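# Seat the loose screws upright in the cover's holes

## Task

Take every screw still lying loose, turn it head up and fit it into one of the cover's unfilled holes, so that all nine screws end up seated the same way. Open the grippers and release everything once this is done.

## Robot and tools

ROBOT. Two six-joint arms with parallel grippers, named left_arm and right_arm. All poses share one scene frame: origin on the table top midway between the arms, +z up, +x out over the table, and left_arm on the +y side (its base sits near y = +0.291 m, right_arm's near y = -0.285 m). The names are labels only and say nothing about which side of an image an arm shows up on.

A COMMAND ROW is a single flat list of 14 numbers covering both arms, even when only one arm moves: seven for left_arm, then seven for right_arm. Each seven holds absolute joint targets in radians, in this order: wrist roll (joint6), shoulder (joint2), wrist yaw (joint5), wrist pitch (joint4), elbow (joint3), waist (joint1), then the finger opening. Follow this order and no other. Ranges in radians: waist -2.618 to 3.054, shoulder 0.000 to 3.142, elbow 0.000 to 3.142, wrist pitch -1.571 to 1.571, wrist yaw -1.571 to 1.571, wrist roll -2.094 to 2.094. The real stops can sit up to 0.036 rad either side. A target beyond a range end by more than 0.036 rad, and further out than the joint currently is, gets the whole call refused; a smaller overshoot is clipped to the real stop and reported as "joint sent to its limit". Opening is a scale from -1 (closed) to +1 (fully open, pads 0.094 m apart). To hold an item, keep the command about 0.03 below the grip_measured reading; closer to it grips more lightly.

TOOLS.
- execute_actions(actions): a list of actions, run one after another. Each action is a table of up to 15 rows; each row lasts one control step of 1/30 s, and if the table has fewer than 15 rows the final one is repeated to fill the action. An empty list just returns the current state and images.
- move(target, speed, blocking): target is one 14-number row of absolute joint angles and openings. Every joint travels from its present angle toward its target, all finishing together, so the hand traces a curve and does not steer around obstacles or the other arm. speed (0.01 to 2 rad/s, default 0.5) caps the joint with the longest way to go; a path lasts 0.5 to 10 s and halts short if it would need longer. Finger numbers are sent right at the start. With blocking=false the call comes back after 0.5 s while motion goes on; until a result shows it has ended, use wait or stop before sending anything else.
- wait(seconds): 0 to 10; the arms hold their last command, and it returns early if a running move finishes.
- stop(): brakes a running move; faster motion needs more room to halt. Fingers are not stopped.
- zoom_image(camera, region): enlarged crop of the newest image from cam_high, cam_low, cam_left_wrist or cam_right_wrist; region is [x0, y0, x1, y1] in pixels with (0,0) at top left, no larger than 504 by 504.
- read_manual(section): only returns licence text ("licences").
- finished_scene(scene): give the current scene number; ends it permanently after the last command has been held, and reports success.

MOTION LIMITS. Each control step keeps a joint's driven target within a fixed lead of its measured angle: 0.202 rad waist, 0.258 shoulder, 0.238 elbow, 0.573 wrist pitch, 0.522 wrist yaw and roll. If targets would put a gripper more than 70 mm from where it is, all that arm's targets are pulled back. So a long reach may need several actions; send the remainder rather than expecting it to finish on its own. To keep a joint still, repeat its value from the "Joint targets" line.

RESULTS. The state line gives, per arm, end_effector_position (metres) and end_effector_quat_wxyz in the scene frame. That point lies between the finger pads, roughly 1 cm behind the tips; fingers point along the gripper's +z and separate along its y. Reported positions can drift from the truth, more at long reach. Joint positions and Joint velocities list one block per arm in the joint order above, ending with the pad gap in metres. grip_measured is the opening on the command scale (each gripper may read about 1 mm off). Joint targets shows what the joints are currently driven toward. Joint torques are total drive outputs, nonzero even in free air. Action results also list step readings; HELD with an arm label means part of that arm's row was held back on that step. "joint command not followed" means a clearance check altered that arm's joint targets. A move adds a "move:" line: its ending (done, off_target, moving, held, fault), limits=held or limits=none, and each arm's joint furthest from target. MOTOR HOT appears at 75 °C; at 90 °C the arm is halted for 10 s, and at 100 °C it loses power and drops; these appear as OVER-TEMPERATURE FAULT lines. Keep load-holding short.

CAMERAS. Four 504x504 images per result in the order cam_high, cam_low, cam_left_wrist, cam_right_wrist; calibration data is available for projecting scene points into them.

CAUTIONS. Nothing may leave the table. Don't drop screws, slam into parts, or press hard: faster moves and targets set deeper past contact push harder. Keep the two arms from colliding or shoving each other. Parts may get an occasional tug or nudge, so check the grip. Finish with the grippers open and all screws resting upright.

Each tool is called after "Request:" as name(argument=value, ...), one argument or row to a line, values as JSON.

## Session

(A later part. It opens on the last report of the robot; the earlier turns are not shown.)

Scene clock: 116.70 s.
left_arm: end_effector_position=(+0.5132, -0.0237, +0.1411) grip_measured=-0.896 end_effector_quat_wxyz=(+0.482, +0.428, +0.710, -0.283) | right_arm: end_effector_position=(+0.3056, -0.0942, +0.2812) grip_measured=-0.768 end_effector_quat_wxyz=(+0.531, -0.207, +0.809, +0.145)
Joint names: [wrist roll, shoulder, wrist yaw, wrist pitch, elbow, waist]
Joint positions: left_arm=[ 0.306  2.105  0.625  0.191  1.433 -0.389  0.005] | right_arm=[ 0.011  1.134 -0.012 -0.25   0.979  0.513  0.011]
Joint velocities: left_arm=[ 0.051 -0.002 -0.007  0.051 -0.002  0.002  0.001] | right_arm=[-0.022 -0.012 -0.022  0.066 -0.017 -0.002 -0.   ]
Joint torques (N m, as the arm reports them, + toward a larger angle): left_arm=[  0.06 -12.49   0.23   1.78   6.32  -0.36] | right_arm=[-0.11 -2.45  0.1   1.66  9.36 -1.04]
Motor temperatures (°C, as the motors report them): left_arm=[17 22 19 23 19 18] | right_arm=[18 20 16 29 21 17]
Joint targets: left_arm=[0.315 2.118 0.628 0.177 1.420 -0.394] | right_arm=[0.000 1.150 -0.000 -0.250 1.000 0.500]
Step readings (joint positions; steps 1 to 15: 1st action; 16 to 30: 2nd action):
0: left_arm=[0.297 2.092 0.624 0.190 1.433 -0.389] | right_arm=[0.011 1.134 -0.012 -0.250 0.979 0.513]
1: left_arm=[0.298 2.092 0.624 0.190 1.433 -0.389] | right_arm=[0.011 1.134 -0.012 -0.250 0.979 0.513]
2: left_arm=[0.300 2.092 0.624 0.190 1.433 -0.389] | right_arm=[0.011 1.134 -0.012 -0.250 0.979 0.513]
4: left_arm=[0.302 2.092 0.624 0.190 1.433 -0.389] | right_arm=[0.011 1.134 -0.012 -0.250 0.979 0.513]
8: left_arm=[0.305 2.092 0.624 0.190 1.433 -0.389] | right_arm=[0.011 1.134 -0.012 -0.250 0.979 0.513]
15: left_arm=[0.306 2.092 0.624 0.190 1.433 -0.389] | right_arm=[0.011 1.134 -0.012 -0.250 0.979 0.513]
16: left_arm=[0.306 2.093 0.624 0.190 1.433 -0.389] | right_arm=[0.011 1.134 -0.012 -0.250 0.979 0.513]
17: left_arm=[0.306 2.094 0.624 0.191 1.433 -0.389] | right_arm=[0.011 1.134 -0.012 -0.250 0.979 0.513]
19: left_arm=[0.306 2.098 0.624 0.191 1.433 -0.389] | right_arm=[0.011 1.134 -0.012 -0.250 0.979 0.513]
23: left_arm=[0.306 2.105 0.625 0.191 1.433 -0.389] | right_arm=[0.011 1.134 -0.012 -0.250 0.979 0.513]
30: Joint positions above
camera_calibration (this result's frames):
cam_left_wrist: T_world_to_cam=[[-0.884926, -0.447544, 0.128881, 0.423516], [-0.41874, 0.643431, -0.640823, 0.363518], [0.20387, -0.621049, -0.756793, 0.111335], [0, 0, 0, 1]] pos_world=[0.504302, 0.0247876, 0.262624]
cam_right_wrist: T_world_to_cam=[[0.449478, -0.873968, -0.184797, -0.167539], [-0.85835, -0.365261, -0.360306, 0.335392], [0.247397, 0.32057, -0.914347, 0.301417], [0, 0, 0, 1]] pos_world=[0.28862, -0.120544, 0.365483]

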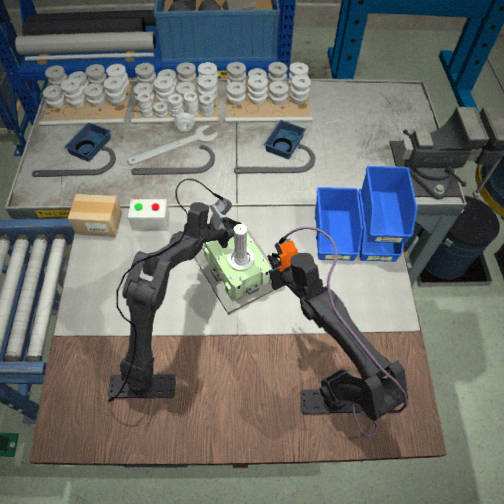

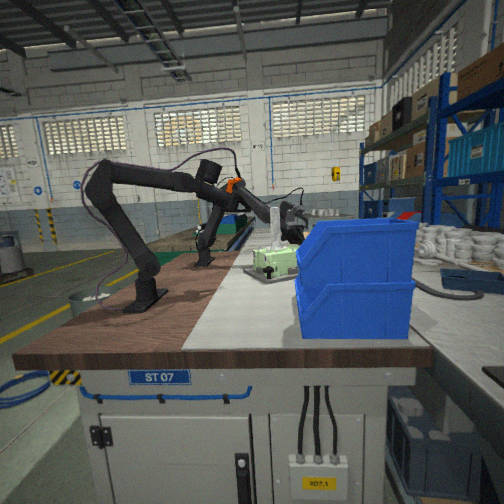

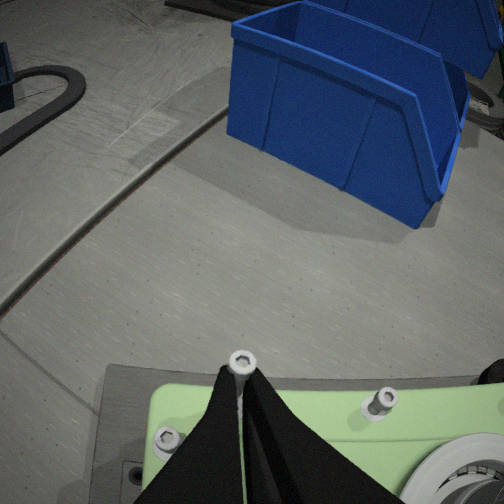

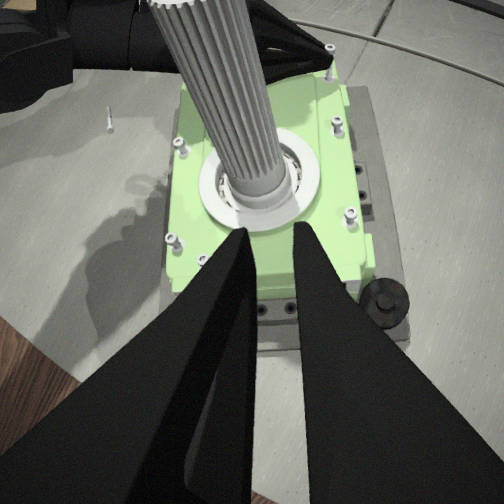

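In. Release.

Request:
execute_actions(
  actions=[
    [[0.31,2.105,0.628,0.177,1.42,-0.39,-0.875,0,1.15,0,-0.25,1.0,0.5,-0.77]],
    [[0.31,2.105,0.628,0.177,1.42,-0.39,-0.8,0,1.15,0,-0.25,1.0,0.5,-0.77]],
    [[0.31,2.105,0.628,0.177,1.42,-0.39,-0.7,0,1.15,0,-0.25,1.0,0.5,-0.77]],
  ],
)

Scene clock: 119.23 s.
left_arm: end_effector_position=(+0.5132, -0.0237, +0.1411) grip_measured=-0.702 end_effector_quat_wxyz=(+0.482, +0.428, +0.710, -0.283) | right_arm: end_effector_position=(+0.3056, -0.0942, +0.2812) grip_measured=-0.768 end_effector_quat_wxyz=(+0.531, -0.207, +0.809, +0.145)
Joint names: [wrist roll, shoulder, wrist yaw, wrist pitch, elbow, waist]
Joint positions: left_arm=[ 0.307  2.105  0.625  0.191  1.433 -0.389  0.014] | right_arm=[ 0.011  1.134 -0.012 -0.25   0.979  0.513  0.011]
Joint velocities: left_arm=[-0.007  0.002 -0.051  0.066 -0.002 -0.002 -0.001] | right_arm=[ 0.037  0.002  0.007  0.022  0.002 -0.007  0.001]
Joint torques (N m, as the arm reports them, + toward a larger angle): left_arm=[  0.01 -13.67   0.23   1.81   6.25  -0.15] | right_arm=[-0.09 -2.52  0.1   1.67  9.37 -1.1 ]
Motor temperatures (°C, as the motors report them): left_arm=[17 22 19 23 19 18] | right_arm=[18 20 16 29 22 17]
Joint targets: left_arm=[0.310 2.105 0.628 0.177 1.420 -0.390] | right_arm=[-0.000 1.150 -0.000 -0.250 1.000 0.500]
Step readings (joint positions; steps 1 to 15: 1st action; 16 to 30: 2nd action; 31 to 45: 3rd action):
0: left_arm=[0.307 2.105 0.625 0.191 1.433 -0.389] | right_arm=[0.011 1.134 -0.012 -0.250 0.979 0.513]
1: left_arm=[0.307 2.105 0.625 0.191 1.433 -0.389] | right_arm=[0.011 1.134 -0.012 -0.250 0.979 0.513]
2: left_arm=[0.307 2.105 0.625 0.191 1.433 -0.389] | right_arm=[0.011 1.134 -0.012 -0.250 0.979 0.513]
4: left_arm=[0.307 2.105 0.625 0.191 1.433 -0.389] | right_arm=[0.011 1.134 -0.012 -0.250 0.979 0.513]
8: left_arm=[0.307 2.105 0.625 0.191 1.433 -0.389] | right_arm=[0.011 1.134 -0.012 -0.250 0.979 0.513]
15: left_arm=[0.307 2.105 0.625 0.191 1.433 -0.389] | right_arm=[0.011 1.134 -0.012 -0.250 0.979 0.513]
16: left_arm=[0.307 2.105 0.625 0.191 1.433 -0.389] | right_arm=[0.011 1.134 -0.012 -0.250 0.979 0.513]
17: left_arm=[0.307 2.105 0.625 0.191 1.433 -0.389] | right_arm=[0.011 1.134 -0.012 -0.250 0.979 0.513]
19: left_arm=[0.307 2.105 0.625 0.191 1.433 -0.389] | right_arm=[0.011 1.134 -0.012 -0.250 0.979 0.513]
23: left_arm=[0.307 2.105 0.625 0.191 1.433 -0.389] | right_arm=[0.011 1.134 -0.012 -0.250 0.979 0.513]
30: left_arm=[0.307 2.105 0.625 0.191 1.433 -0.389] | right_arm=[0.011 1.134 -0.012 -0.250 0.979 0.513]
31: left_arm=[0.307 2.105 0.625 0.191 1.433 -0.389] | right_arm=[0.011 1.134 -0.012 -0.250 0.979 0.513]
32: left_arm=[0.307 2.105 0.625 0.191 1.433 -0.389] | right_arm=[0.011 1.134 -0.012 -0.250 0.979 0.513]
34: left_arm=[0.307 2.105 0.625 0.191 1.433 -0.389] | right_arm=[0.011 1.134 -0.012 -0.250 0.979 0.513]
38: left_arm=[0.307 2.105 0.625 0.191 1.433 -0.389] | right_arm=[0.011 1.134 -0.012 -0.250 0.979 0.513]
45: Joint positions above
camera_calibration (this result's frames):
cam_left_wrist: T_world_to_cam=[[-0.88503, -0.447439, 0.128531, 0.423621], [-0.418448, 0.643599, -0.640845, 0.363375], [0.204017, -0.62095, -0.756834, 0.111268], [0, 0, 0, 1]] pos_world=[0.504271, 0.0247684, 0.26263]
cam_right_wrist: T_world_to_cam=[[0.449478, -0.873968, -0.184797, -0.167539], [-0.85835, -0.365261, -0.360306, 0.335392], [0.247397, 0.32057, -0.914347, 0.301417], [0, 0, 0, 1]] pos_world=[0.28862, -0.120544, 0.365483]

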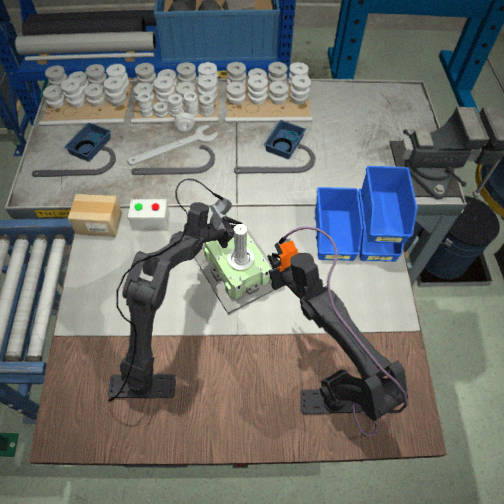

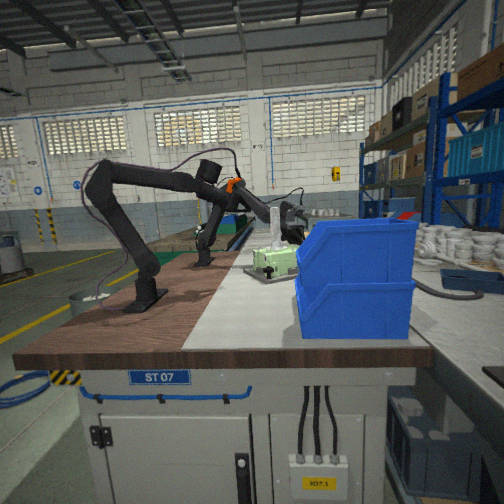

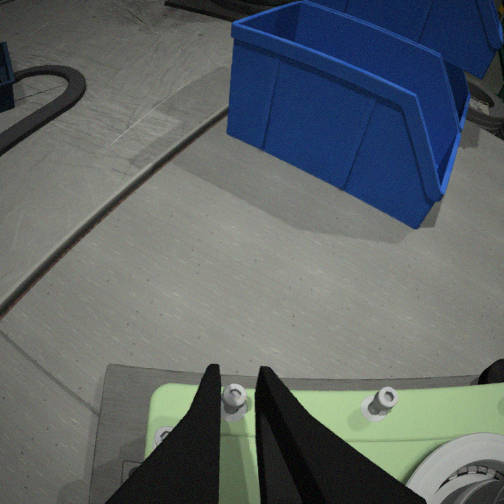

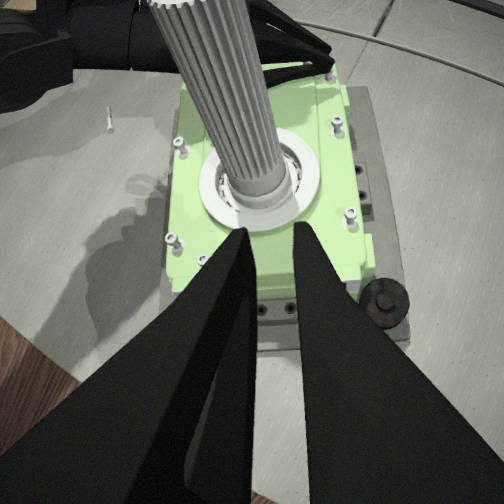

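Request:
move(
  target=[0.31,1.96,0.628,0.177,1.42,-0.39,-0.7,0,1.15,0,-0.25,1.0,0.5,-0.77],
  speed=0.25,
)

Request:
move(
  target=[0.6,1.75,0.3,-0.3,1.6,-0.1,-0.5,0,1.15,0,-0.25,1.0,0.5,-0.77],
  speed=0.8,
)

Request:
move(
  target=[2.05,1.85,-0.31,-1.0,1.68,-0.2,-0.4,0,1.15,0,-0.25,1.0,0.5,-0.77],
  speed=1.2,
)

Request:
move(
  target=[2.05,2.078,-0.31,-1.0,1.68,-0.25,-0.4,0,1.15,0,-0.25,1.0,0.5,-0.77],
  speed=0.4,
)

Scene clock: 122.90 s.
left_arm: end_effector_position=(+0.5055, -0.0205, +0.2183) grip_measured=-0.702 end_effector_quat_wxyz=(+0.539, +0.432, +0.669, -0.274) | right_arm: end_effector_position=(+0.3056, -0.0942, +0.2812) grip_measured=-0.768 end_effector_quat_wxyz=(+0.531, -0.207, +0.809, +0.145)
Joint names: [wrist roll, shoulder, wrist yaw, wrist pitch, elbow, waist]
Joint positions: left_arm=[ 0.307  1.966  0.625  0.194  1.433 -0.389  0.014] | right_arm=[ 0.011  1.134 -0.012 -0.25   0.979  0.513  0.011]
Joint velocities: left_arm=[ 0.007 -0.022  0.066  0.081 -0.007 -0.002  0.   ] | right_arm=[ 0.051  0.002  0.051 -0.037 -0.012  0.002  0.001]
Joint torques (N m, as the arm reports them, + toward a larger angle): left_arm=[  0.   -13.08   0.2    1.8    6.51  -0.08] | right_arm=[-0.11 -2.55  0.09  1.66  9.38 -1.06]
Motor temperatures (°C, as the motors report them): left_arm=[17 22 19 24 19 18] | right_arm=[18 20 16 29 22 17]
Joint targets: left_arm=[0.310 1.960 0.628 0.177 1.420 -0.390] | right_arm=[-0.000 1.150 0.000 -0.250 1.000 0.500]
move: off_target (right_arm); limits=none; left_arm: farthest joint: the wrist pitch, 0.017 radians from its target (0.014 radians at the start); right_arm: farthest joint: the elbow, 0.021 radians from its target (0.021 radians at the start)
camera_calibration (this result's frames):
cam_left_wrist: T_world_to_cam=[[-0.895817, -0.442991, 0.0356448, 0.434166], [-0.328782, 0.606622, -0.723818, 0.379666], [0.299022, -0.660128, -0.68907, 0.109603], [0, 0, 0, 1]] pos_world=[0.480987, 0.0343699, 0.334858]
cam_right_wrist: T_world_to_cam=[[0.449478, -0.873968, -0.184797, -0.167539], [-0.85835, -0.365261, -0.360306, 0.335392], [0.247397, 0.32057, -0.914347, 0.301417], [0, 0, 0, 1]] pos_world=[0.28862, -0.120544, 0.365483]

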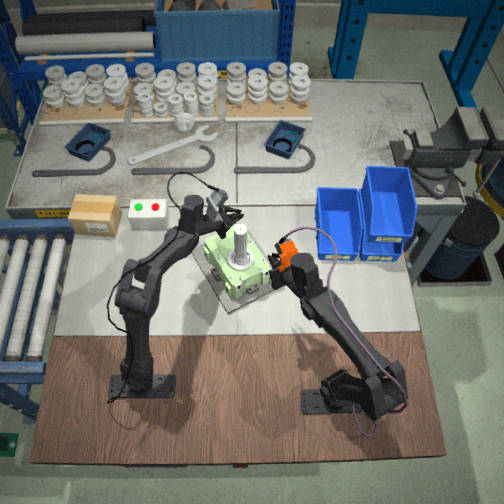

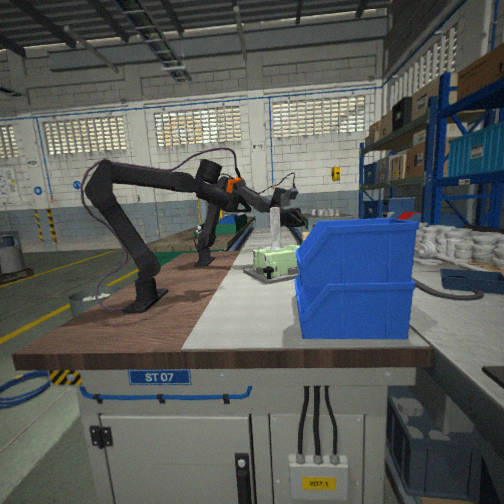

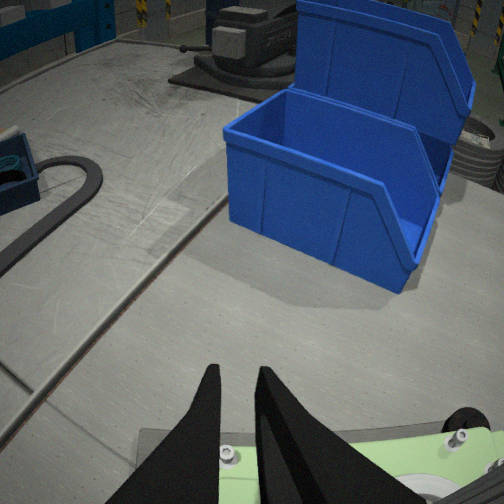

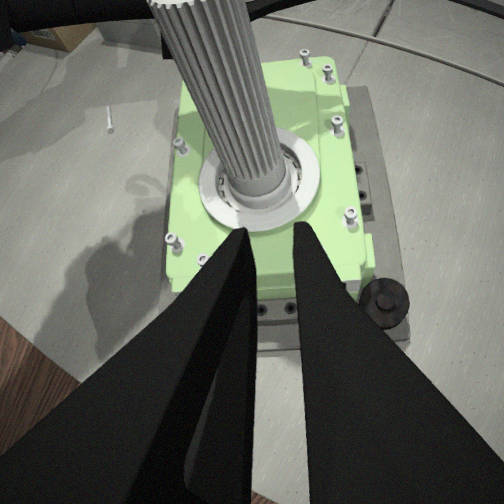

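Scene clock: 124.43 s.
left_arm: end_effector_position=(+0.5499, +0.1844, +0.2944) grip_measured=-0.502 end_effector_quat_wxyz=(+0.544, +0.361, +0.757, +0.005) | right_arm: end_effector_position=(+0.3056, -0.0942, +0.2812) grip_measured=-0.768 end_effector_quat_wxyz=(+0.531, -0.207, +0.809, +0.145)
Joint names: [wrist roll, shoulder, wrist yaw, wrist pitch, elbow, waist]
Joint positions: left_arm=[ 0.594  1.751  0.305 -0.276  1.585 -0.099  0.023] | right_arm=[ 0.011  1.134 -0.012 -0.25   0.979  0.513  0.011]
Joint velocities: left_arm=[ 0.066  0.012 -0.037 -0.051 -0.012 -0.002  0.   ] | right_arm=[-0.066  0.007 -0.051 -0.007 -0.012 -0.002  0.002]
Joint torques (N m, as the arm reports them, + toward a larger angle): left_arm=[  0.02 -10.53   0.03   1.8    8.89  -0.14] | right_arm=[-0.1  -2.52  0.1   1.67  9.4  -1.1 ]
Motor temperatures (°C, as the motors report them): left_arm=[17 22 19 24 19 18] | right_arm=[18 20 16 29 22 17]
Joint targets: left_arm=[0.600 1.750 0.300 -0.300 1.600 -0.100] | right_arm=[-0.000 1.150 0.000 -0.250 1.000 0.500]
move: off_target (left_arm, right_arm); limits=none; left_arm: farthest joint: the wrist pitch, 0.024 radians from its target (0.494 radians at the start); right_arm: farthest joint: the elbow, 0.021 radians from its target (0.021 radians at the start)
camera_calibration (this result's frames):
cam_left_wrist: T_world_to_cam=[[-0.580431, -0.769135, -0.267454, 0.537902], [-0.5564, 0.61441, -0.559392, 0.40028], [0.594574, -0.175877, -0.784569, 0.0603242], [0, 0, 0, 1]] pos_world=[0.499064, 0.178393, 0.415106]
cam_right_wrist: T_world_to_cam=[[0.449478, -0.873968, -0.184797, -0.167539], [-0.85835, -0.365261, -0.360306, 0.335392], [0.247397, 0.32057, -0.914347, 0.301417], [0, 0, 0, 1]] pos_world=[0.28862, -0.120544, 0.365483]

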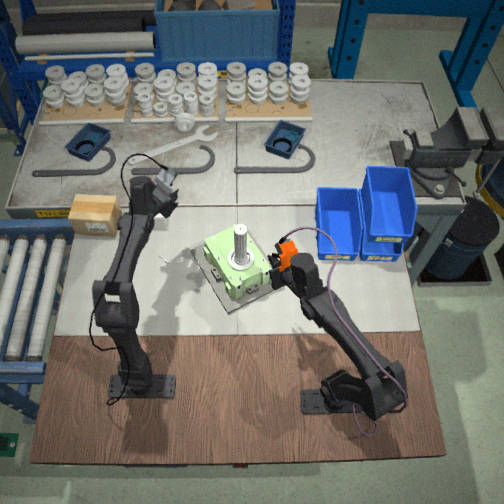

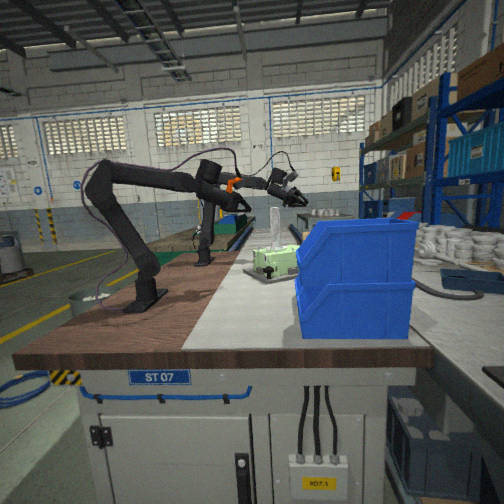

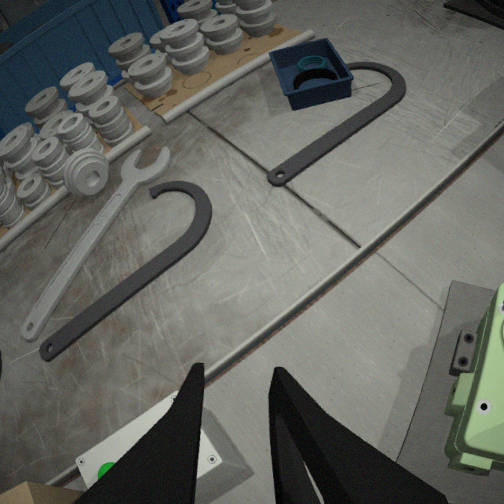

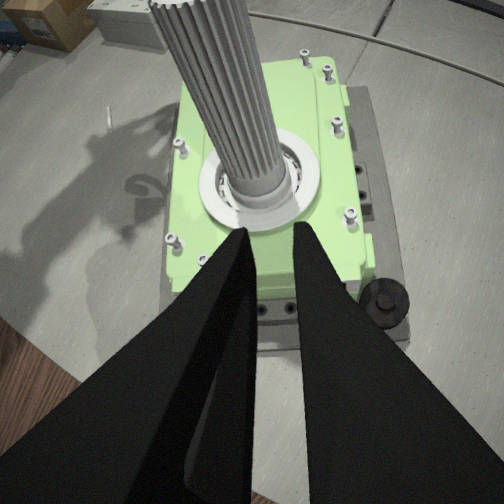

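Scene clock: 126.63 s.
left_arm: end_effector_position=(+0.4618, +0.2607, +0.1682) grip_measured=-0.401 end_effector_quat_wxyz=(+0.003, +0.856, +0.451, +0.251) | right_arm: end_effector_position=(+0.3056, -0.0942, +0.2812) grip_measured=-0.768 end_effector_quat_wxyz=(+0.531, -0.207, +0.809, +0.145)
Joint names: [wrist roll, shoulder, wrist yaw, wrist pitch, elbow, waist]
Joint positions: left_arm=[ 2.043  1.838 -0.305 -0.978  1.657 -0.19   0.028] | right_arm=[ 0.011  1.134 -0.012 -0.25   0.979  0.513  0.011]
Joint velocities: left_arm=[-0.051  0.012 -0.095  0.095 -0.017 -0.012 -0.001] | right_arm=[-0.066 -0.002  0.007  0.007 -0.012 -0.002  0.001]
Joint torques (N m, as the arm reports them, + toward a larger angle): left_arm=[-0.02 -9.74 -0.25  0.91  8.75 -0.71] | right_arm=[-0.1  -2.55  0.1   1.67  9.44 -1.04]
Motor temperatures (°C, as the motors report them): left_arm=[17 22 19 23 19 18] | right_arm=[18 20 16 29 22 17]
Joint targets: left_arm=[2.050 1.850 -0.310 -1.000 1.680 -0.200] | right_arm=[0.000 1.150 -0.000 -0.250 1.000 0.500]
move: off_target (left_arm, right_arm); limits=none; left_arm: farthest joint: the elbow, 0.023 radians from its target (0.095 radians at the start); right_arm: farthest joint: the elbow, 0.021 radians from its target (0.021 radians at the start)
camera_calibration (this result's frames):
cam_left_wrist: T_world_to_cam=[[-0.851916, 0.477594, -0.21481, 0.30319], [0.153082, 0.619394, 0.770011, -0.318641], [0.500805, 0.623101, -0.600782, -0.168794], [0, 0, 0, 1]] pos_world=[0.391603, 0.157738, 0.209078]
cam_right_wrist: T_world_to_cam=[[0.449478, -0.873968, -0.184797, -0.167539], [-0.85835, -0.365261, -0.360306, 0.335392], [0.247397, 0.32057, -0.914347, 0.301417], [0, 0, 0, 1]] pos_world=[0.28862, -0.120544, 0.365483]

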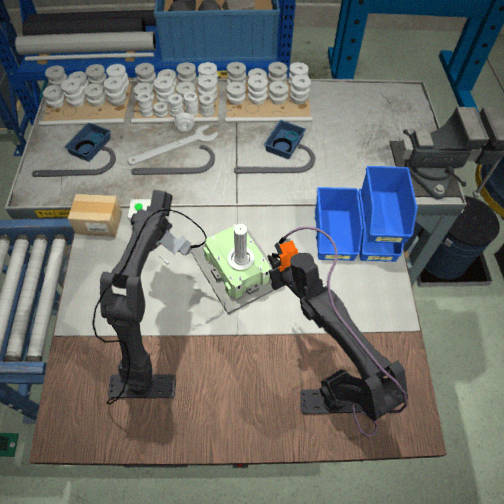

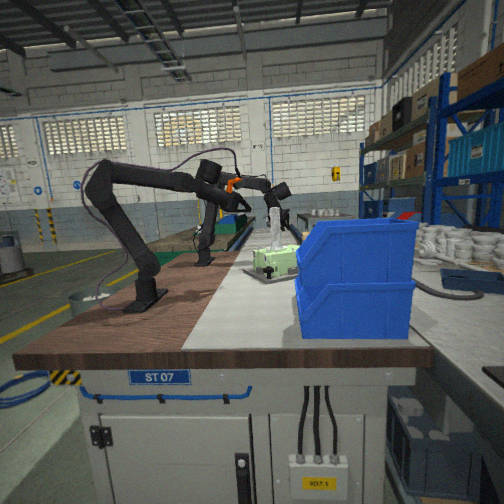

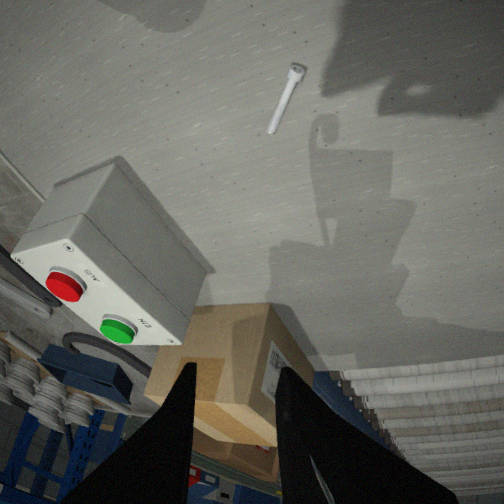

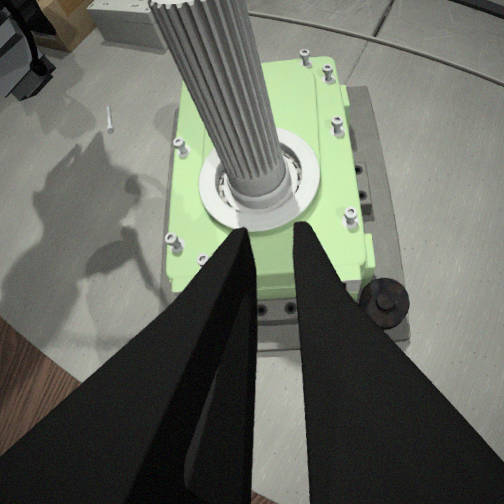

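Scene clock: 127.67 s.
left_arm: end_effector_position=(+0.4586, +0.2381, +0.0677) grip_measured=-0.401 end_effector_quat_wxyz=(-0.067, +0.891, +0.420, +0.160) | right_arm: end_effector_position=(+0.3056, -0.0942, +0.2812) grip_measured=-0.768 end_effector_quat_wxyz=(+0.531, -0.207, +0.809, +0.145)
Joint names: [wrist roll, shoulder, wrist yaw, wrist pitch, elbow, waist]
Joint positions: left_arm=[ 2.043  2.077 -0.306 -0.982  1.657 -0.242  0.028] | right_arm=[ 0.011  1.134 -0.012 -0.25   0.979  0.513  0.011]
Joint velocities: left_arm=[-0.037 -0.017 -0.007 -0.051  0.007  0.007 -0.   ] | right_arm=[-0.066 -0.007 -0.051 -0.037 -0.017 -0.017  0.   ]
Joint torques (N m, as the arm reports them, + toward a larger angle): left_arm=[ -0.01 -12.57  -0.22   0.5    8.16  -0.39] | right_arm=[-0.11 -2.55  0.09  1.68  9.4  -1.07]
Motor temperatures (°C, as the motors report them): left_arm=[17 22 19 23 19 18] | right_arm=[18 20 16 29 22 17]
Joint targets: left_arm=[2.050 2.078 -0.310 -1.000 1.680 -0.250] | right_arm=[-0.000 1.150 -0.000 -0.250 1.000 0.500]
move: off_target (left_arm, right_arm); limits=none; left_arm: farthest joint: the elbow, 0.023 radians from its target (0.023 radians at the start); right_arm: farthest joint: the elbow, 0.021 radians from its target (0.021 radians at the start)
camera_calibration (this result's frames):
cam_left_wrist: T_world_to_cam=[[-0.849589, 0.527235, 0.0148768, 0.261209], [0.363884, 0.565479, 0.74015, -0.30864], [0.381821, 0.634236, -0.672278, -0.156736], [0, 0, 0, 1]] pos_world=[0.394075, 0.136219, 0.119184]
cam_right_wrist: T_world_to_cam=[[0.449478, -0.873968, -0.184797, -0.167539], [-0.85835, -0.365261, -0.360306, 0.335392], [0.247397, 0.32057, -0.914347, 0.301417], [0, 0, 0, 1]] pos_world=[0.28862, -0.120544, 0.365483]

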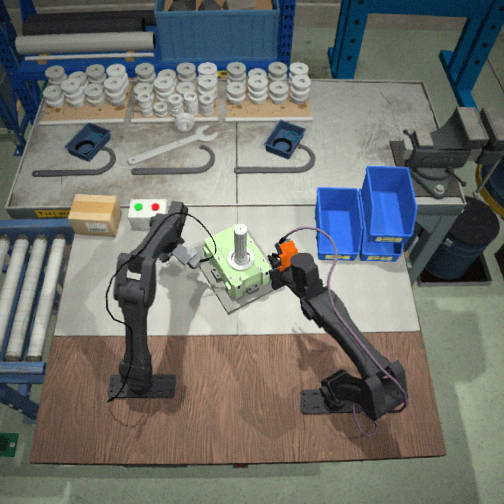

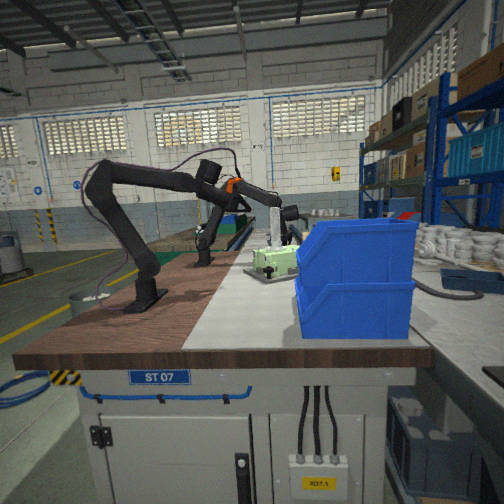

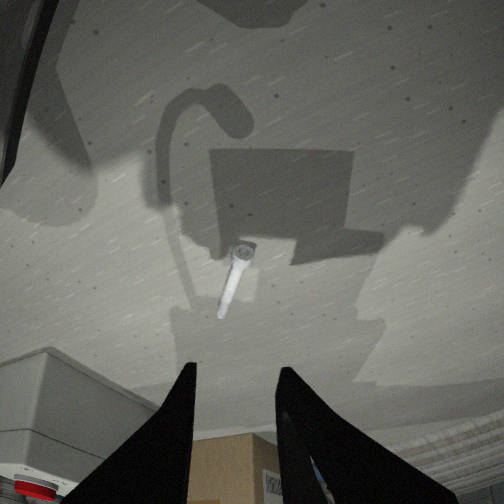

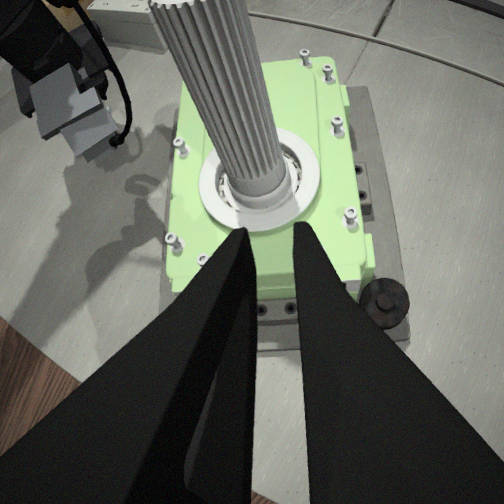

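Request:
move(
  target=[2.094,2.118,-0.31,-0.845,1.537,-0.254,-0.4,0,1.15,0,-0.25,1.0,0.5,-0.77],
  speed=0.2,
)

Scene clock: 130.90 s.
left_arm: end_effector_position=(+0.4581, +0.2382, +0.0305) grip_measured=-0.401 end_effector_quat_wxyz=(-0.069, +0.898, +0.404, +0.160) | right_arm: end_effector_position=(+0.3056, -0.0942, +0.2812) grip_measured=-0.768 end_effector_quat_wxyz=(+0.531, -0.207, +0.809, +0.145)
Joint names: [wrist roll, shoulder, wrist yaw, wrist pitch, elbow, waist]
Joint positions: left_arm=[ 2.079  2.108 -0.306 -0.843  1.553 -0.242  0.028] | right_arm=[ 0.011  1.134 -0.012 -0.25   0.979  0.513  0.011]
Joint velocities: left_arm=[ 0.022  0.007 -0.051  0.081 -0.017  0.012 -0.   ] | right_arm=[-0.022 -0.022  0.022 -0.037  0.007  0.002  0.001]
Joint torques (N m, as the arm reports them, + toward a larger angle): left_arm=[  0.08 -12.08  -0.24   0.71   5.12  -0.72] | right_arm=[-0.11 -2.54  0.1   1.67  9.4  -1.1 ]
Motor temperatures (°C, as the motors report them): left_arm=[17 22 19 23 19 18] | right_arm=[18 20 16 29 22 17]
Joint targets: left_arm=[2.086 2.118 -0.310 -0.845 1.537 -0.254] | right_arm=[0.000 1.150 0.000 -0.250 1.000 0.500]
joint sent to its limit (left arm) — the command would take the wrist roll past its upper limit, so that joint was sent only as far as its limit.
move: off_target (right_arm); limits=none; left_arm: farthest joint: the elbow, 0.016 radians from its target (0.120 radians at the start); right_arm: farthest joint: the elbow, 0.021 radians from its target (0.021 radians at the start)
camera_calibration (this result's frames):
cam_left_wrist: T_world_to_cam=[[-0.831428, 0.555116, 0.0239467, 0.246048], [0.386892, 0.54746, 0.742026, -0.287318], [0.398801, 0.626206, -0.669943, -0.187559], [0, 0, 0, 1]] pos_world=[0.39053, 0.13816, 0.0816515]
cam_right_wrist: T_world_to_cam=[[0.449478, -0.873968, -0.184797, -0.167539], [-0.85835, -0.365261, -0.360306, 0.335392], [0.247397, 0.32057, -0.914347, 0.301417], [0, 0, 0, 1]] pos_world=[0.28862, -0.120544, 0.365483]

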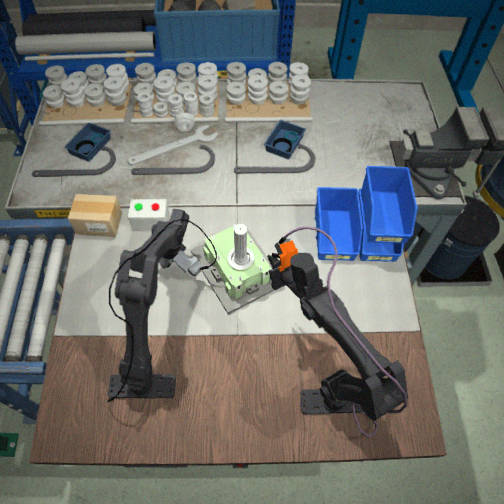

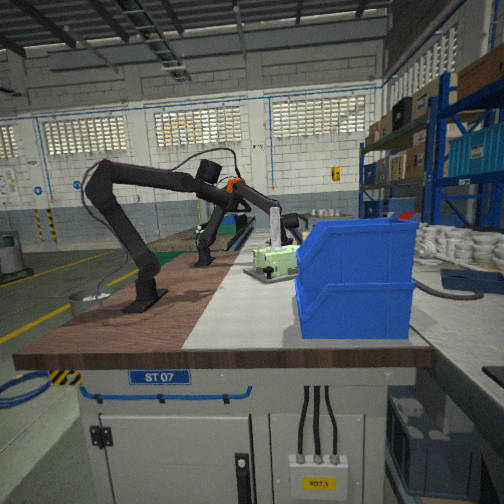

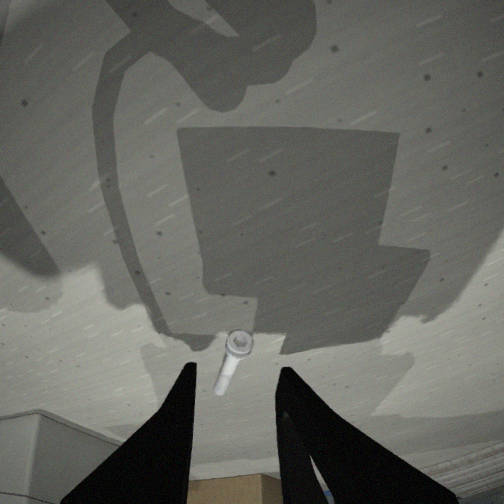

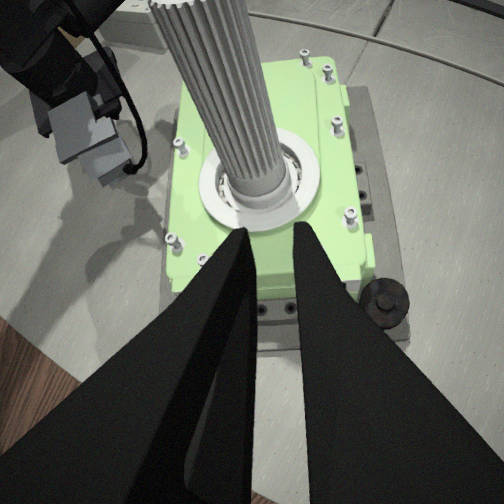

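Request:
move(
  target=[2.08,2.13,-0.31,-0.812,1.517,-0.25,-0.4,0,1.15,0,-0.25,1.0,0.5,-0.77],
  speed=0.08,
)

Request:
execute_actions(
  actions=[
    [[2.08,2.13,-0.31,-0.812,1.517,-0.25,-0.7,0,1.15,0,-0.25,1.0,0.5,-0.77]],
  ],
)

Request:
zoom_image(
  camera="cam_left_wrist",
  region=[170,310,310,450],
)

Scene clock: 133.33 s.
left_arm: end_effector_position=(+0.4592, +0.2380, +0.0231) grip_measured=-0.401 end_effector_quat_wxyz=(-0.067, +0.898, +0.404, +0.162) | right_arm: end_effector_position=(+0.3056, -0.0942, +0.2812) grip_measured=-0.768 end_effector_quat_wxyz=(+0.531, -0.207, +0.809, +0.145)
Joint names: [wrist roll, shoulder, wrist yaw, wrist pitch, elbow, waist]
Joint positions: left_arm=[ 2.079  2.117 -0.306 -0.81   1.535 -0.242  0.028] | right_arm=[ 0.011  1.134 -0.012 -0.25   0.979  0.513  0.011]
Joint velocities: left_arm=[-0.066 -0.002  0.007 -0.051 -0.012  0.002  0.   ] | right_arm=[-0.037 -0.007  0.007 -0.007 -0.002  0.007 -0.   ]
Joint torques (N m, as the arm reports them, + toward a larger angle): left_arm=[  0.01 -11.68  -0.26   0.67   4.92  -0.32] | right_arm=[-0.1  -2.56  0.1   1.67  9.41 -1.11]
Motor temperatures (°C, as the motors report them): left_arm=[17 22 19 23 19 18] | right_arm=[18 20 16 29 22 17]
Joint targets: left_arm=[2.080 2.130 -0.310 -0.812 1.517 -0.250] | right_arm=[-0.000 1.150 -0.000 -0.250 1.000 0.500]
move: off_target (right_arm); limits=none; left_arm: farthest joint: the elbow, 0.018 radians from its target (0.036 radians at the start); right_arm: farthest joint: the elbow, 0.021 radians from its target (0.021 radians at the start)
camera_calibration (this result's frames):
cam_left_wrist: T_world_to_cam=[[-0.831546, 0.555146, 0.0185618, 0.247463], [0.382768, 0.548487, 0.743404, -0.280469], [0.402517, 0.62528, -0.668585, -0.194315], [0, 0, 0, 1]] pos_world=[0.391346, 0.137957, 0.0739925]
cam_right_wrist: T_world_to_cam=[[0.449478, -0.873968, -0.184797, -0.167539], [-0.85835, -0.365261, -0.360306, 0.335392], [0.247397, 0.32057, -0.914347, 0.301417], [0, 0, 0, 1]] pos_world=[0.28862, -0.120544, 0.365483]

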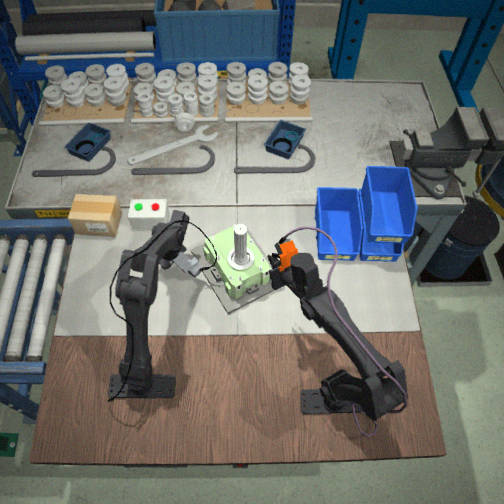

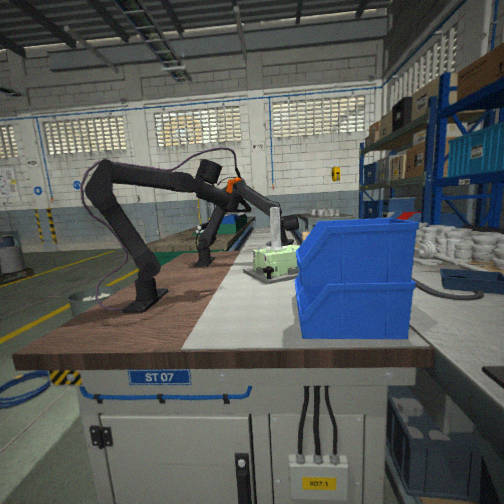

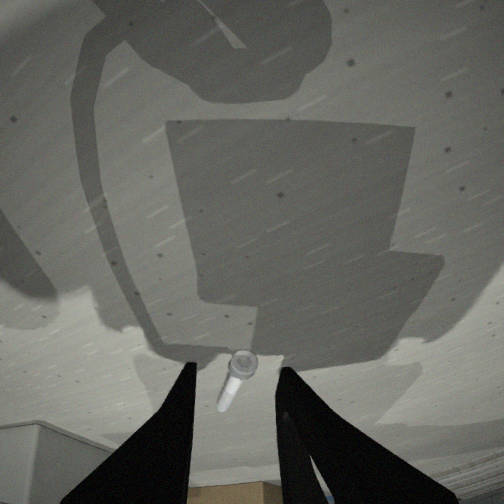

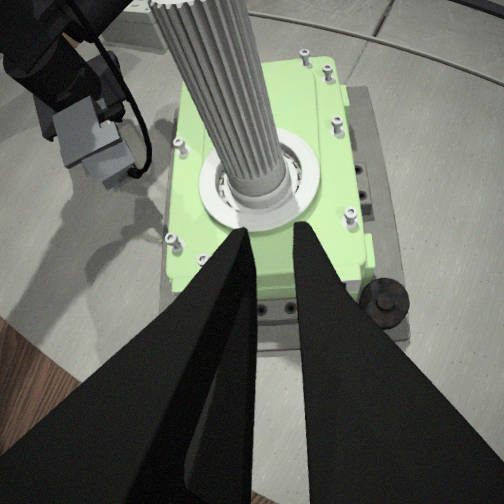

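Scene clock: 133.83 s.
left_arm: end_effector_position=(+0.4594, +0.2379, +0.0231) grip_measured=-0.698 end_effector_quat_wxyz=(-0.067, +0.898, +0.404, +0.162) | right_arm: end_effector_position=(+0.3056, -0.0942, +0.2812) grip_measured=-0.768 end_effector_quat_wxyz=(+0.531, -0.207, +0.809, +0.145)
Joint names: [wrist roll, shoulder, wrist yaw, wrist pitch, elbow, waist]
Joint positions: left_arm=[ 2.079  2.117 -0.306 -0.809  1.535 -0.242  0.014] | right_arm=[ 0.011  1.134 -0.012 -0.25   0.979  0.513  0.011]
Joint velocities: left_arm=[0.007 0.002 0.022 0.007 0.012 0.002 0.   ] | right_arm=[ 0.022 -0.012 -0.007  0.022 -0.017  0.007  0.001]
Joint torques (N m, as the arm reports them, + toward a larger angle): left_arm=[ -0.05 -11.54  -0.24   0.65   4.88  -0.32] | right_arm=[-0.11 -2.52  0.1   1.67  9.41 -1.09]
Motor temperatures (°C, as the motors report them): left_arm=[17 22 19 23 19 18] | right_arm=[18 20 16 29 22 17]
Joint targets: left_arm=[2.080 2.130 -0.310 -0.812 1.517 -0.250] | right_arm=[0.000 1.150 -0.000 -0.250 1.000 0.500]
Step readings (joint positions):
0: left_arm=[2.079 2.117 -0.306 -0.810 1.535 -0.242] | right_arm=[0.011 1.134 -0.012 -0.250 0.979 0.513]
1: left_arm=[2.079 2.117 -0.306 -0.810 1.535 -0.242] | right_arm=[0.011 1.134 -0.012 -0.250 0.979 0.513]
2: left_arm=[2.079 2.117 -0.306 -0.809 1.535 -0.242] | right_arm=[0.011 1.134 -0.012 -0.250 0.979 0.513]
4: left_arm=[2.079 2.117 -0.306 -0.809 1.535 -0.242] | right_arm=[0.011 1.134 -0.012 -0.250 0.979 0.513]
8: left_arm=[2.079 2.117 -0.306 -0.809 1.535 -0.242] | right_arm=[0.011 1.134 -0.012 -0.250 0.979 0.513]
15: Joint positions above
camera_calibration (this result's frames):
cam_left_wrist: T_world_to_cam=[[-0.831566, 0.555151, 0.0174848, 0.24775], [0.381943, 0.548693, 0.743677, -0.280246], [0.403259, 0.625095, -0.66831, -0.194651], [0, 0, 0, 1]] pos_world=[0.391553, 0.137906, 0.0739935]
cam_right_wrist: T_world_to_cam=[[0.449478, -0.873968, -0.184797, -0.167539], [-0.85835, -0.365261, -0.360306, 0.335392], [0.247397, 0.32057, -0.914347, 0.301417], [0, 0, 0, 1]] pos_world=[0.28862, -0.120544, 0.365483]

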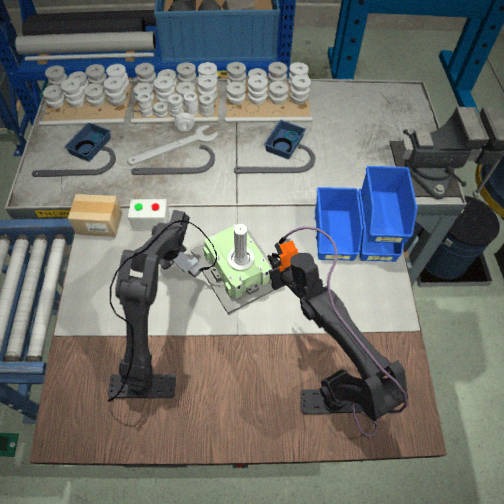

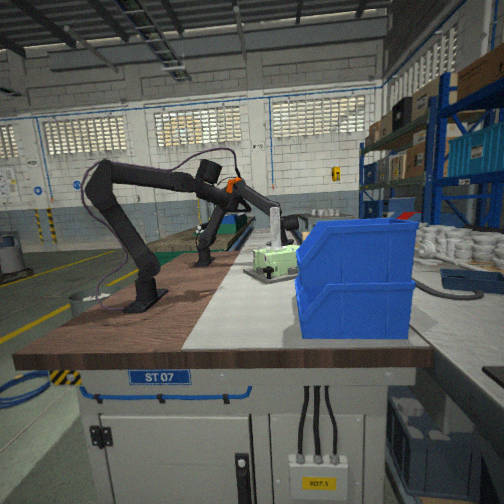

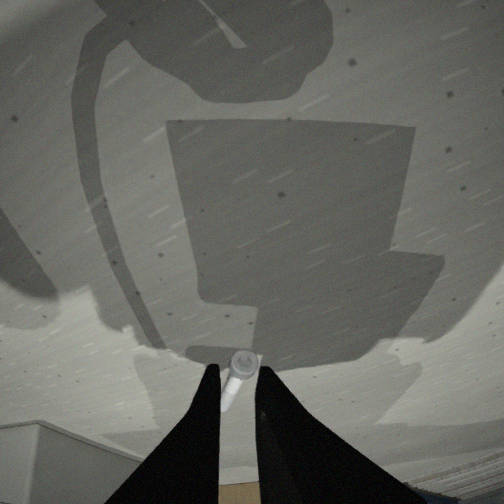

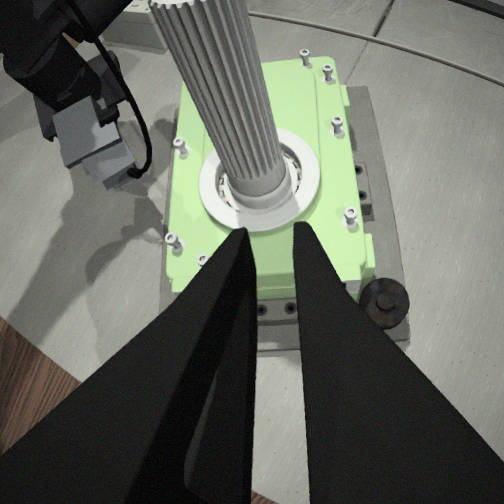

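Region (170, 310, 310, 450) of cam_left_wrist's 504x504 image, scaled by 3.600, with more detail than that image has.

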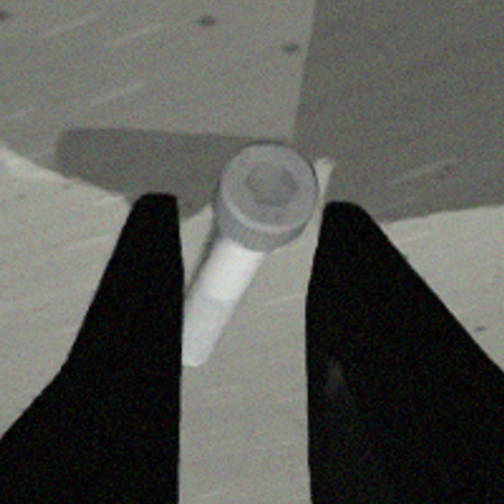

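Request:
execute_actions(
  actions=[
    [[2.08,2.142,-0.325,-0.812,1.517,-0.25,-0.7,0,1.15,0,-0.25,1.0,0.5,-0.77],[2.08,2.142,-0.325,-0.812,1.517,-0.25,-0.7,0,1.15,0,-0.25,1.0,0.5,-0.77],[2.08,2.133,-0.325,-0.812,1.517,-0.25,-0.7,0,1.15,0,-0.25,1.0,0.5,-0.77]],
    [[2.08,2.128,-0.325,-0.812,1.517,-0.25,-0.83,0,1.15,0,-0.25,1.0,0.5,-0.77]],
    [[2.08,2.128,-0.325,-0.812,1.517,-0.25,-0.95,0,1.15,0,-0.25,1.0,0.5,-0.77]],
  ],
)

Request:
zoom_image(
  camera="cam_left_wrist",
  region=[170,310,310,450],
)

Scene clock: 137.73 s.
left_arm: end_effector_position=(+0.4601, +0.2405, +0.0223) grip_measured=-0.933 end_effector_quat_wxyz=(-0.073, +0.896, +0.404, +0.166) | right_arm: end_effector_position=(+0.3056, -0.0942, +0.2812) grip_measured=-0.768 end_effector_quat_wxyz=(+0.531, -0.207, +0.809, +0.145)
Joint names: [wrist roll, shoulder, wrist yaw, wrist pitch, elbow, waist]
Joint positions: left_arm=[ 2.079  2.121 -0.321 -0.807  1.535 -0.242  0.003] | right_arm=[ 0.011  1.134 -0.012 -0.25   0.979  0.513  0.011]
Joint velocities: left_arm=[-0.022 -0.002 -0.022 -0.007 -0.012  0.007  0.   ] | right_arm=[ 0.051 -0.012  0.037  0.007 -0.017  0.002  0.   ]
Joint torques (N m, as the arm reports them, + toward a larger angle): left_arm=[ -0.03 -12.28  -0.26   0.62   4.91  -0.53] | right_arm=[-0.11 -2.53  0.09  1.67  9.42 -1.07]
Motor temperatures (°C, as the motors report them): left_arm=[17 22 19 22 19 18] | right_arm=[18 20 16 29 22 17]
Joint targets: left_arm=[2.080 2.128 -0.325 -0.812 1.517 -0.250] | right_arm=[-0.000 1.150 -0.000 -0.250 1.000 0.500]
Step readings (joint positions; steps 1 to 15: 1st action; 16 to 30: 2nd action; 31 to 45: 3rd action):
0: left_arm=[2.079 2.117 -0.306 -0.809 1.535 -0.242] | right_arm=[0.011 1.134 -0.012 -0.250 0.979 0.513]
1: left_arm=[2.079 2.118 -0.308 -0.809 1.535 -0.242] | right_arm=[0.011 1.134 -0.012 -0.250 0.979 0.513]
2: left_arm=[2.079 2.119 -0.310 -0.808 1.535 -0.242] | right_arm=[0.011 1.134 -0.012 -0.250 0.979 0.513]
4: left_arm=[2.079 2.121 -0.314 -0.808 1.535 -0.242] | right_arm=[0.011 1.134 -0.012 -0.250 0.979 0.513]
8: left_arm=[2.079 2.121 -0.318 -0.808 1.535 -0.242] | right_arm=[0.011 1.134 -0.012 -0.250 0.979 0.513]
15: left_arm=[2.079 2.121 -0.319 -0.808 1.535 -0.242] | right_arm=[0.011 1.134 -0.012 -0.250 0.979 0.513]
16: left_arm=[2.079 2.121 -0.320 -0.808 1.535 -0.242] | right_arm=[0.011 1.134 -0.012 -0.250 0.979 0.513]
17: left_arm=[2.079 2.121 -0.320 -0.808 1.535 -0.242] | right_arm=[0.011 1.134 -0.012 -0.250 0.979 0.513]
19: left_arm=[2.079 2.121 -0.320 -0.808 1.535 -0.242] | right_arm=[0.011 1.134 -0.012 -0.250 0.979 0.513]
23: left_arm=[2.079 2.121 -0.320 -0.808 1.535 -0.242] | right_arm=[0.011 1.134 -0.012 -0.250 0.979 0.513]
30: left_arm=[2.079 2.121 -0.320 -0.808 1.535 -0.242] | right_arm=[0.011 1.134 -0.012 -0.250 0.979 0.513]
31: left_arm=[2.079 2.121 -0.321 -0.808 1.535 -0.242] | right_arm=[0.011 1.134 -0.012 -0.250 0.979 0.513]
32: left_arm=[2.079 2.121 -0.321 -0.808 1.535 -0.242] | right_arm=[0.011 1.134 -0.012 -0.250 0.979 0.513]
34: left_arm=[2.079 2.121 -0.321 -0.807 1.535 -0.242] | right_arm=[0.011 1.134 -0.012 -0.250 0.979 0.513]
38: left_arm=[2.079 2.121 -0.321 -0.807 1.535 -0.242] | right_arm=[0.011 1.134 -0.012 -0.250 0.979 0.513]
45: Joint positions above
camera_calibration (this result's frames):
cam_left_wrist: T_world_to_cam=[[-0.833141, 0.552519, 0.0244543, 0.248056], [0.379035, 0.538228, 0.752757, -0.277646], [0.402751, 0.636422, -0.657844, -0.199778], [0, 0, 0, 1]] pos_world=[0.392364, 0.139524, 0.0715113]
cam_right_wrist: T_world_to_cam=[[0.449478, -0.873968, -0.184797, -0.167539], [-0.85835, -0.365261, -0.360306, 0.335392], [0.247397, 0.32057, -0.914347, 0.301417], [0, 0, 0, 1]] pos_world=[0.28862, -0.120544, 0.365483]

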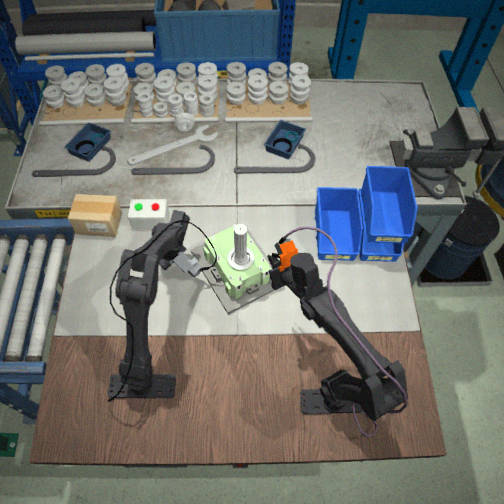

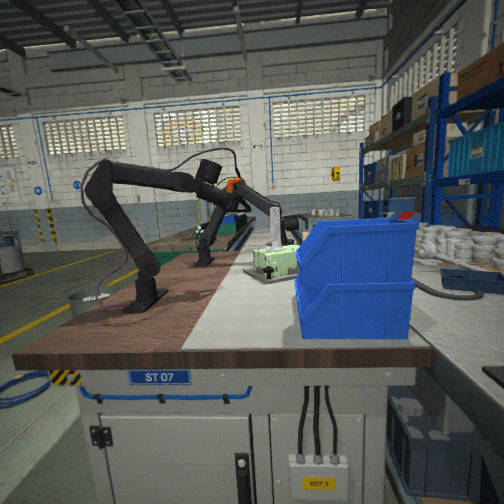

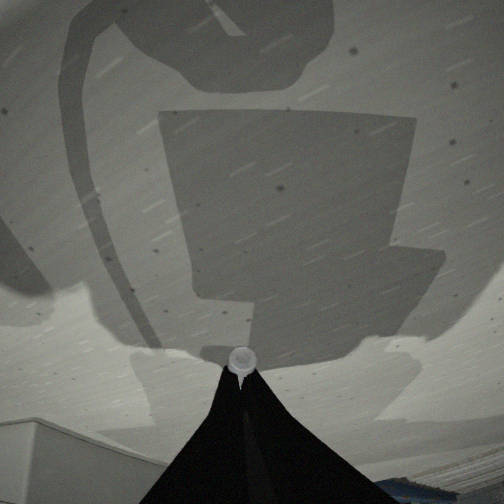

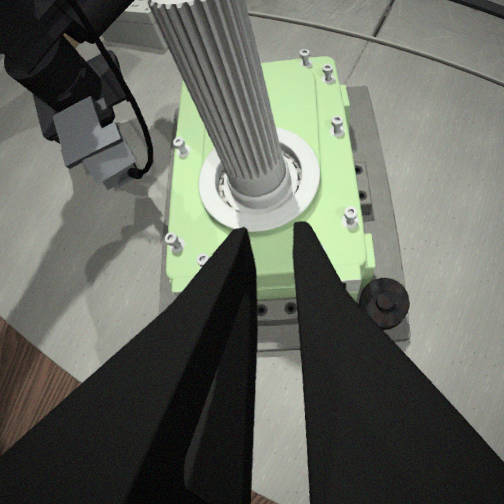

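Region (170, 310, 310, 450) of cam_left_wrist's 504x504 image, scaled by 3.600, with more detail than that image has.

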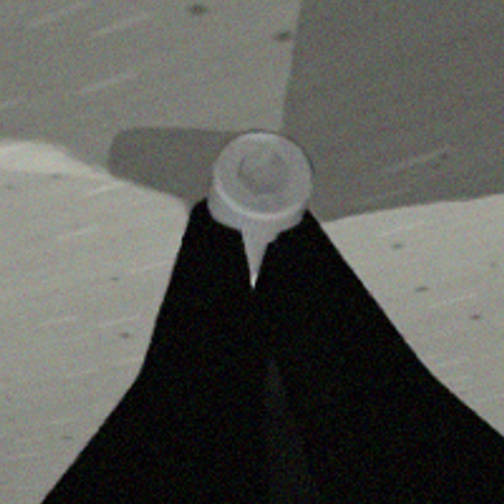

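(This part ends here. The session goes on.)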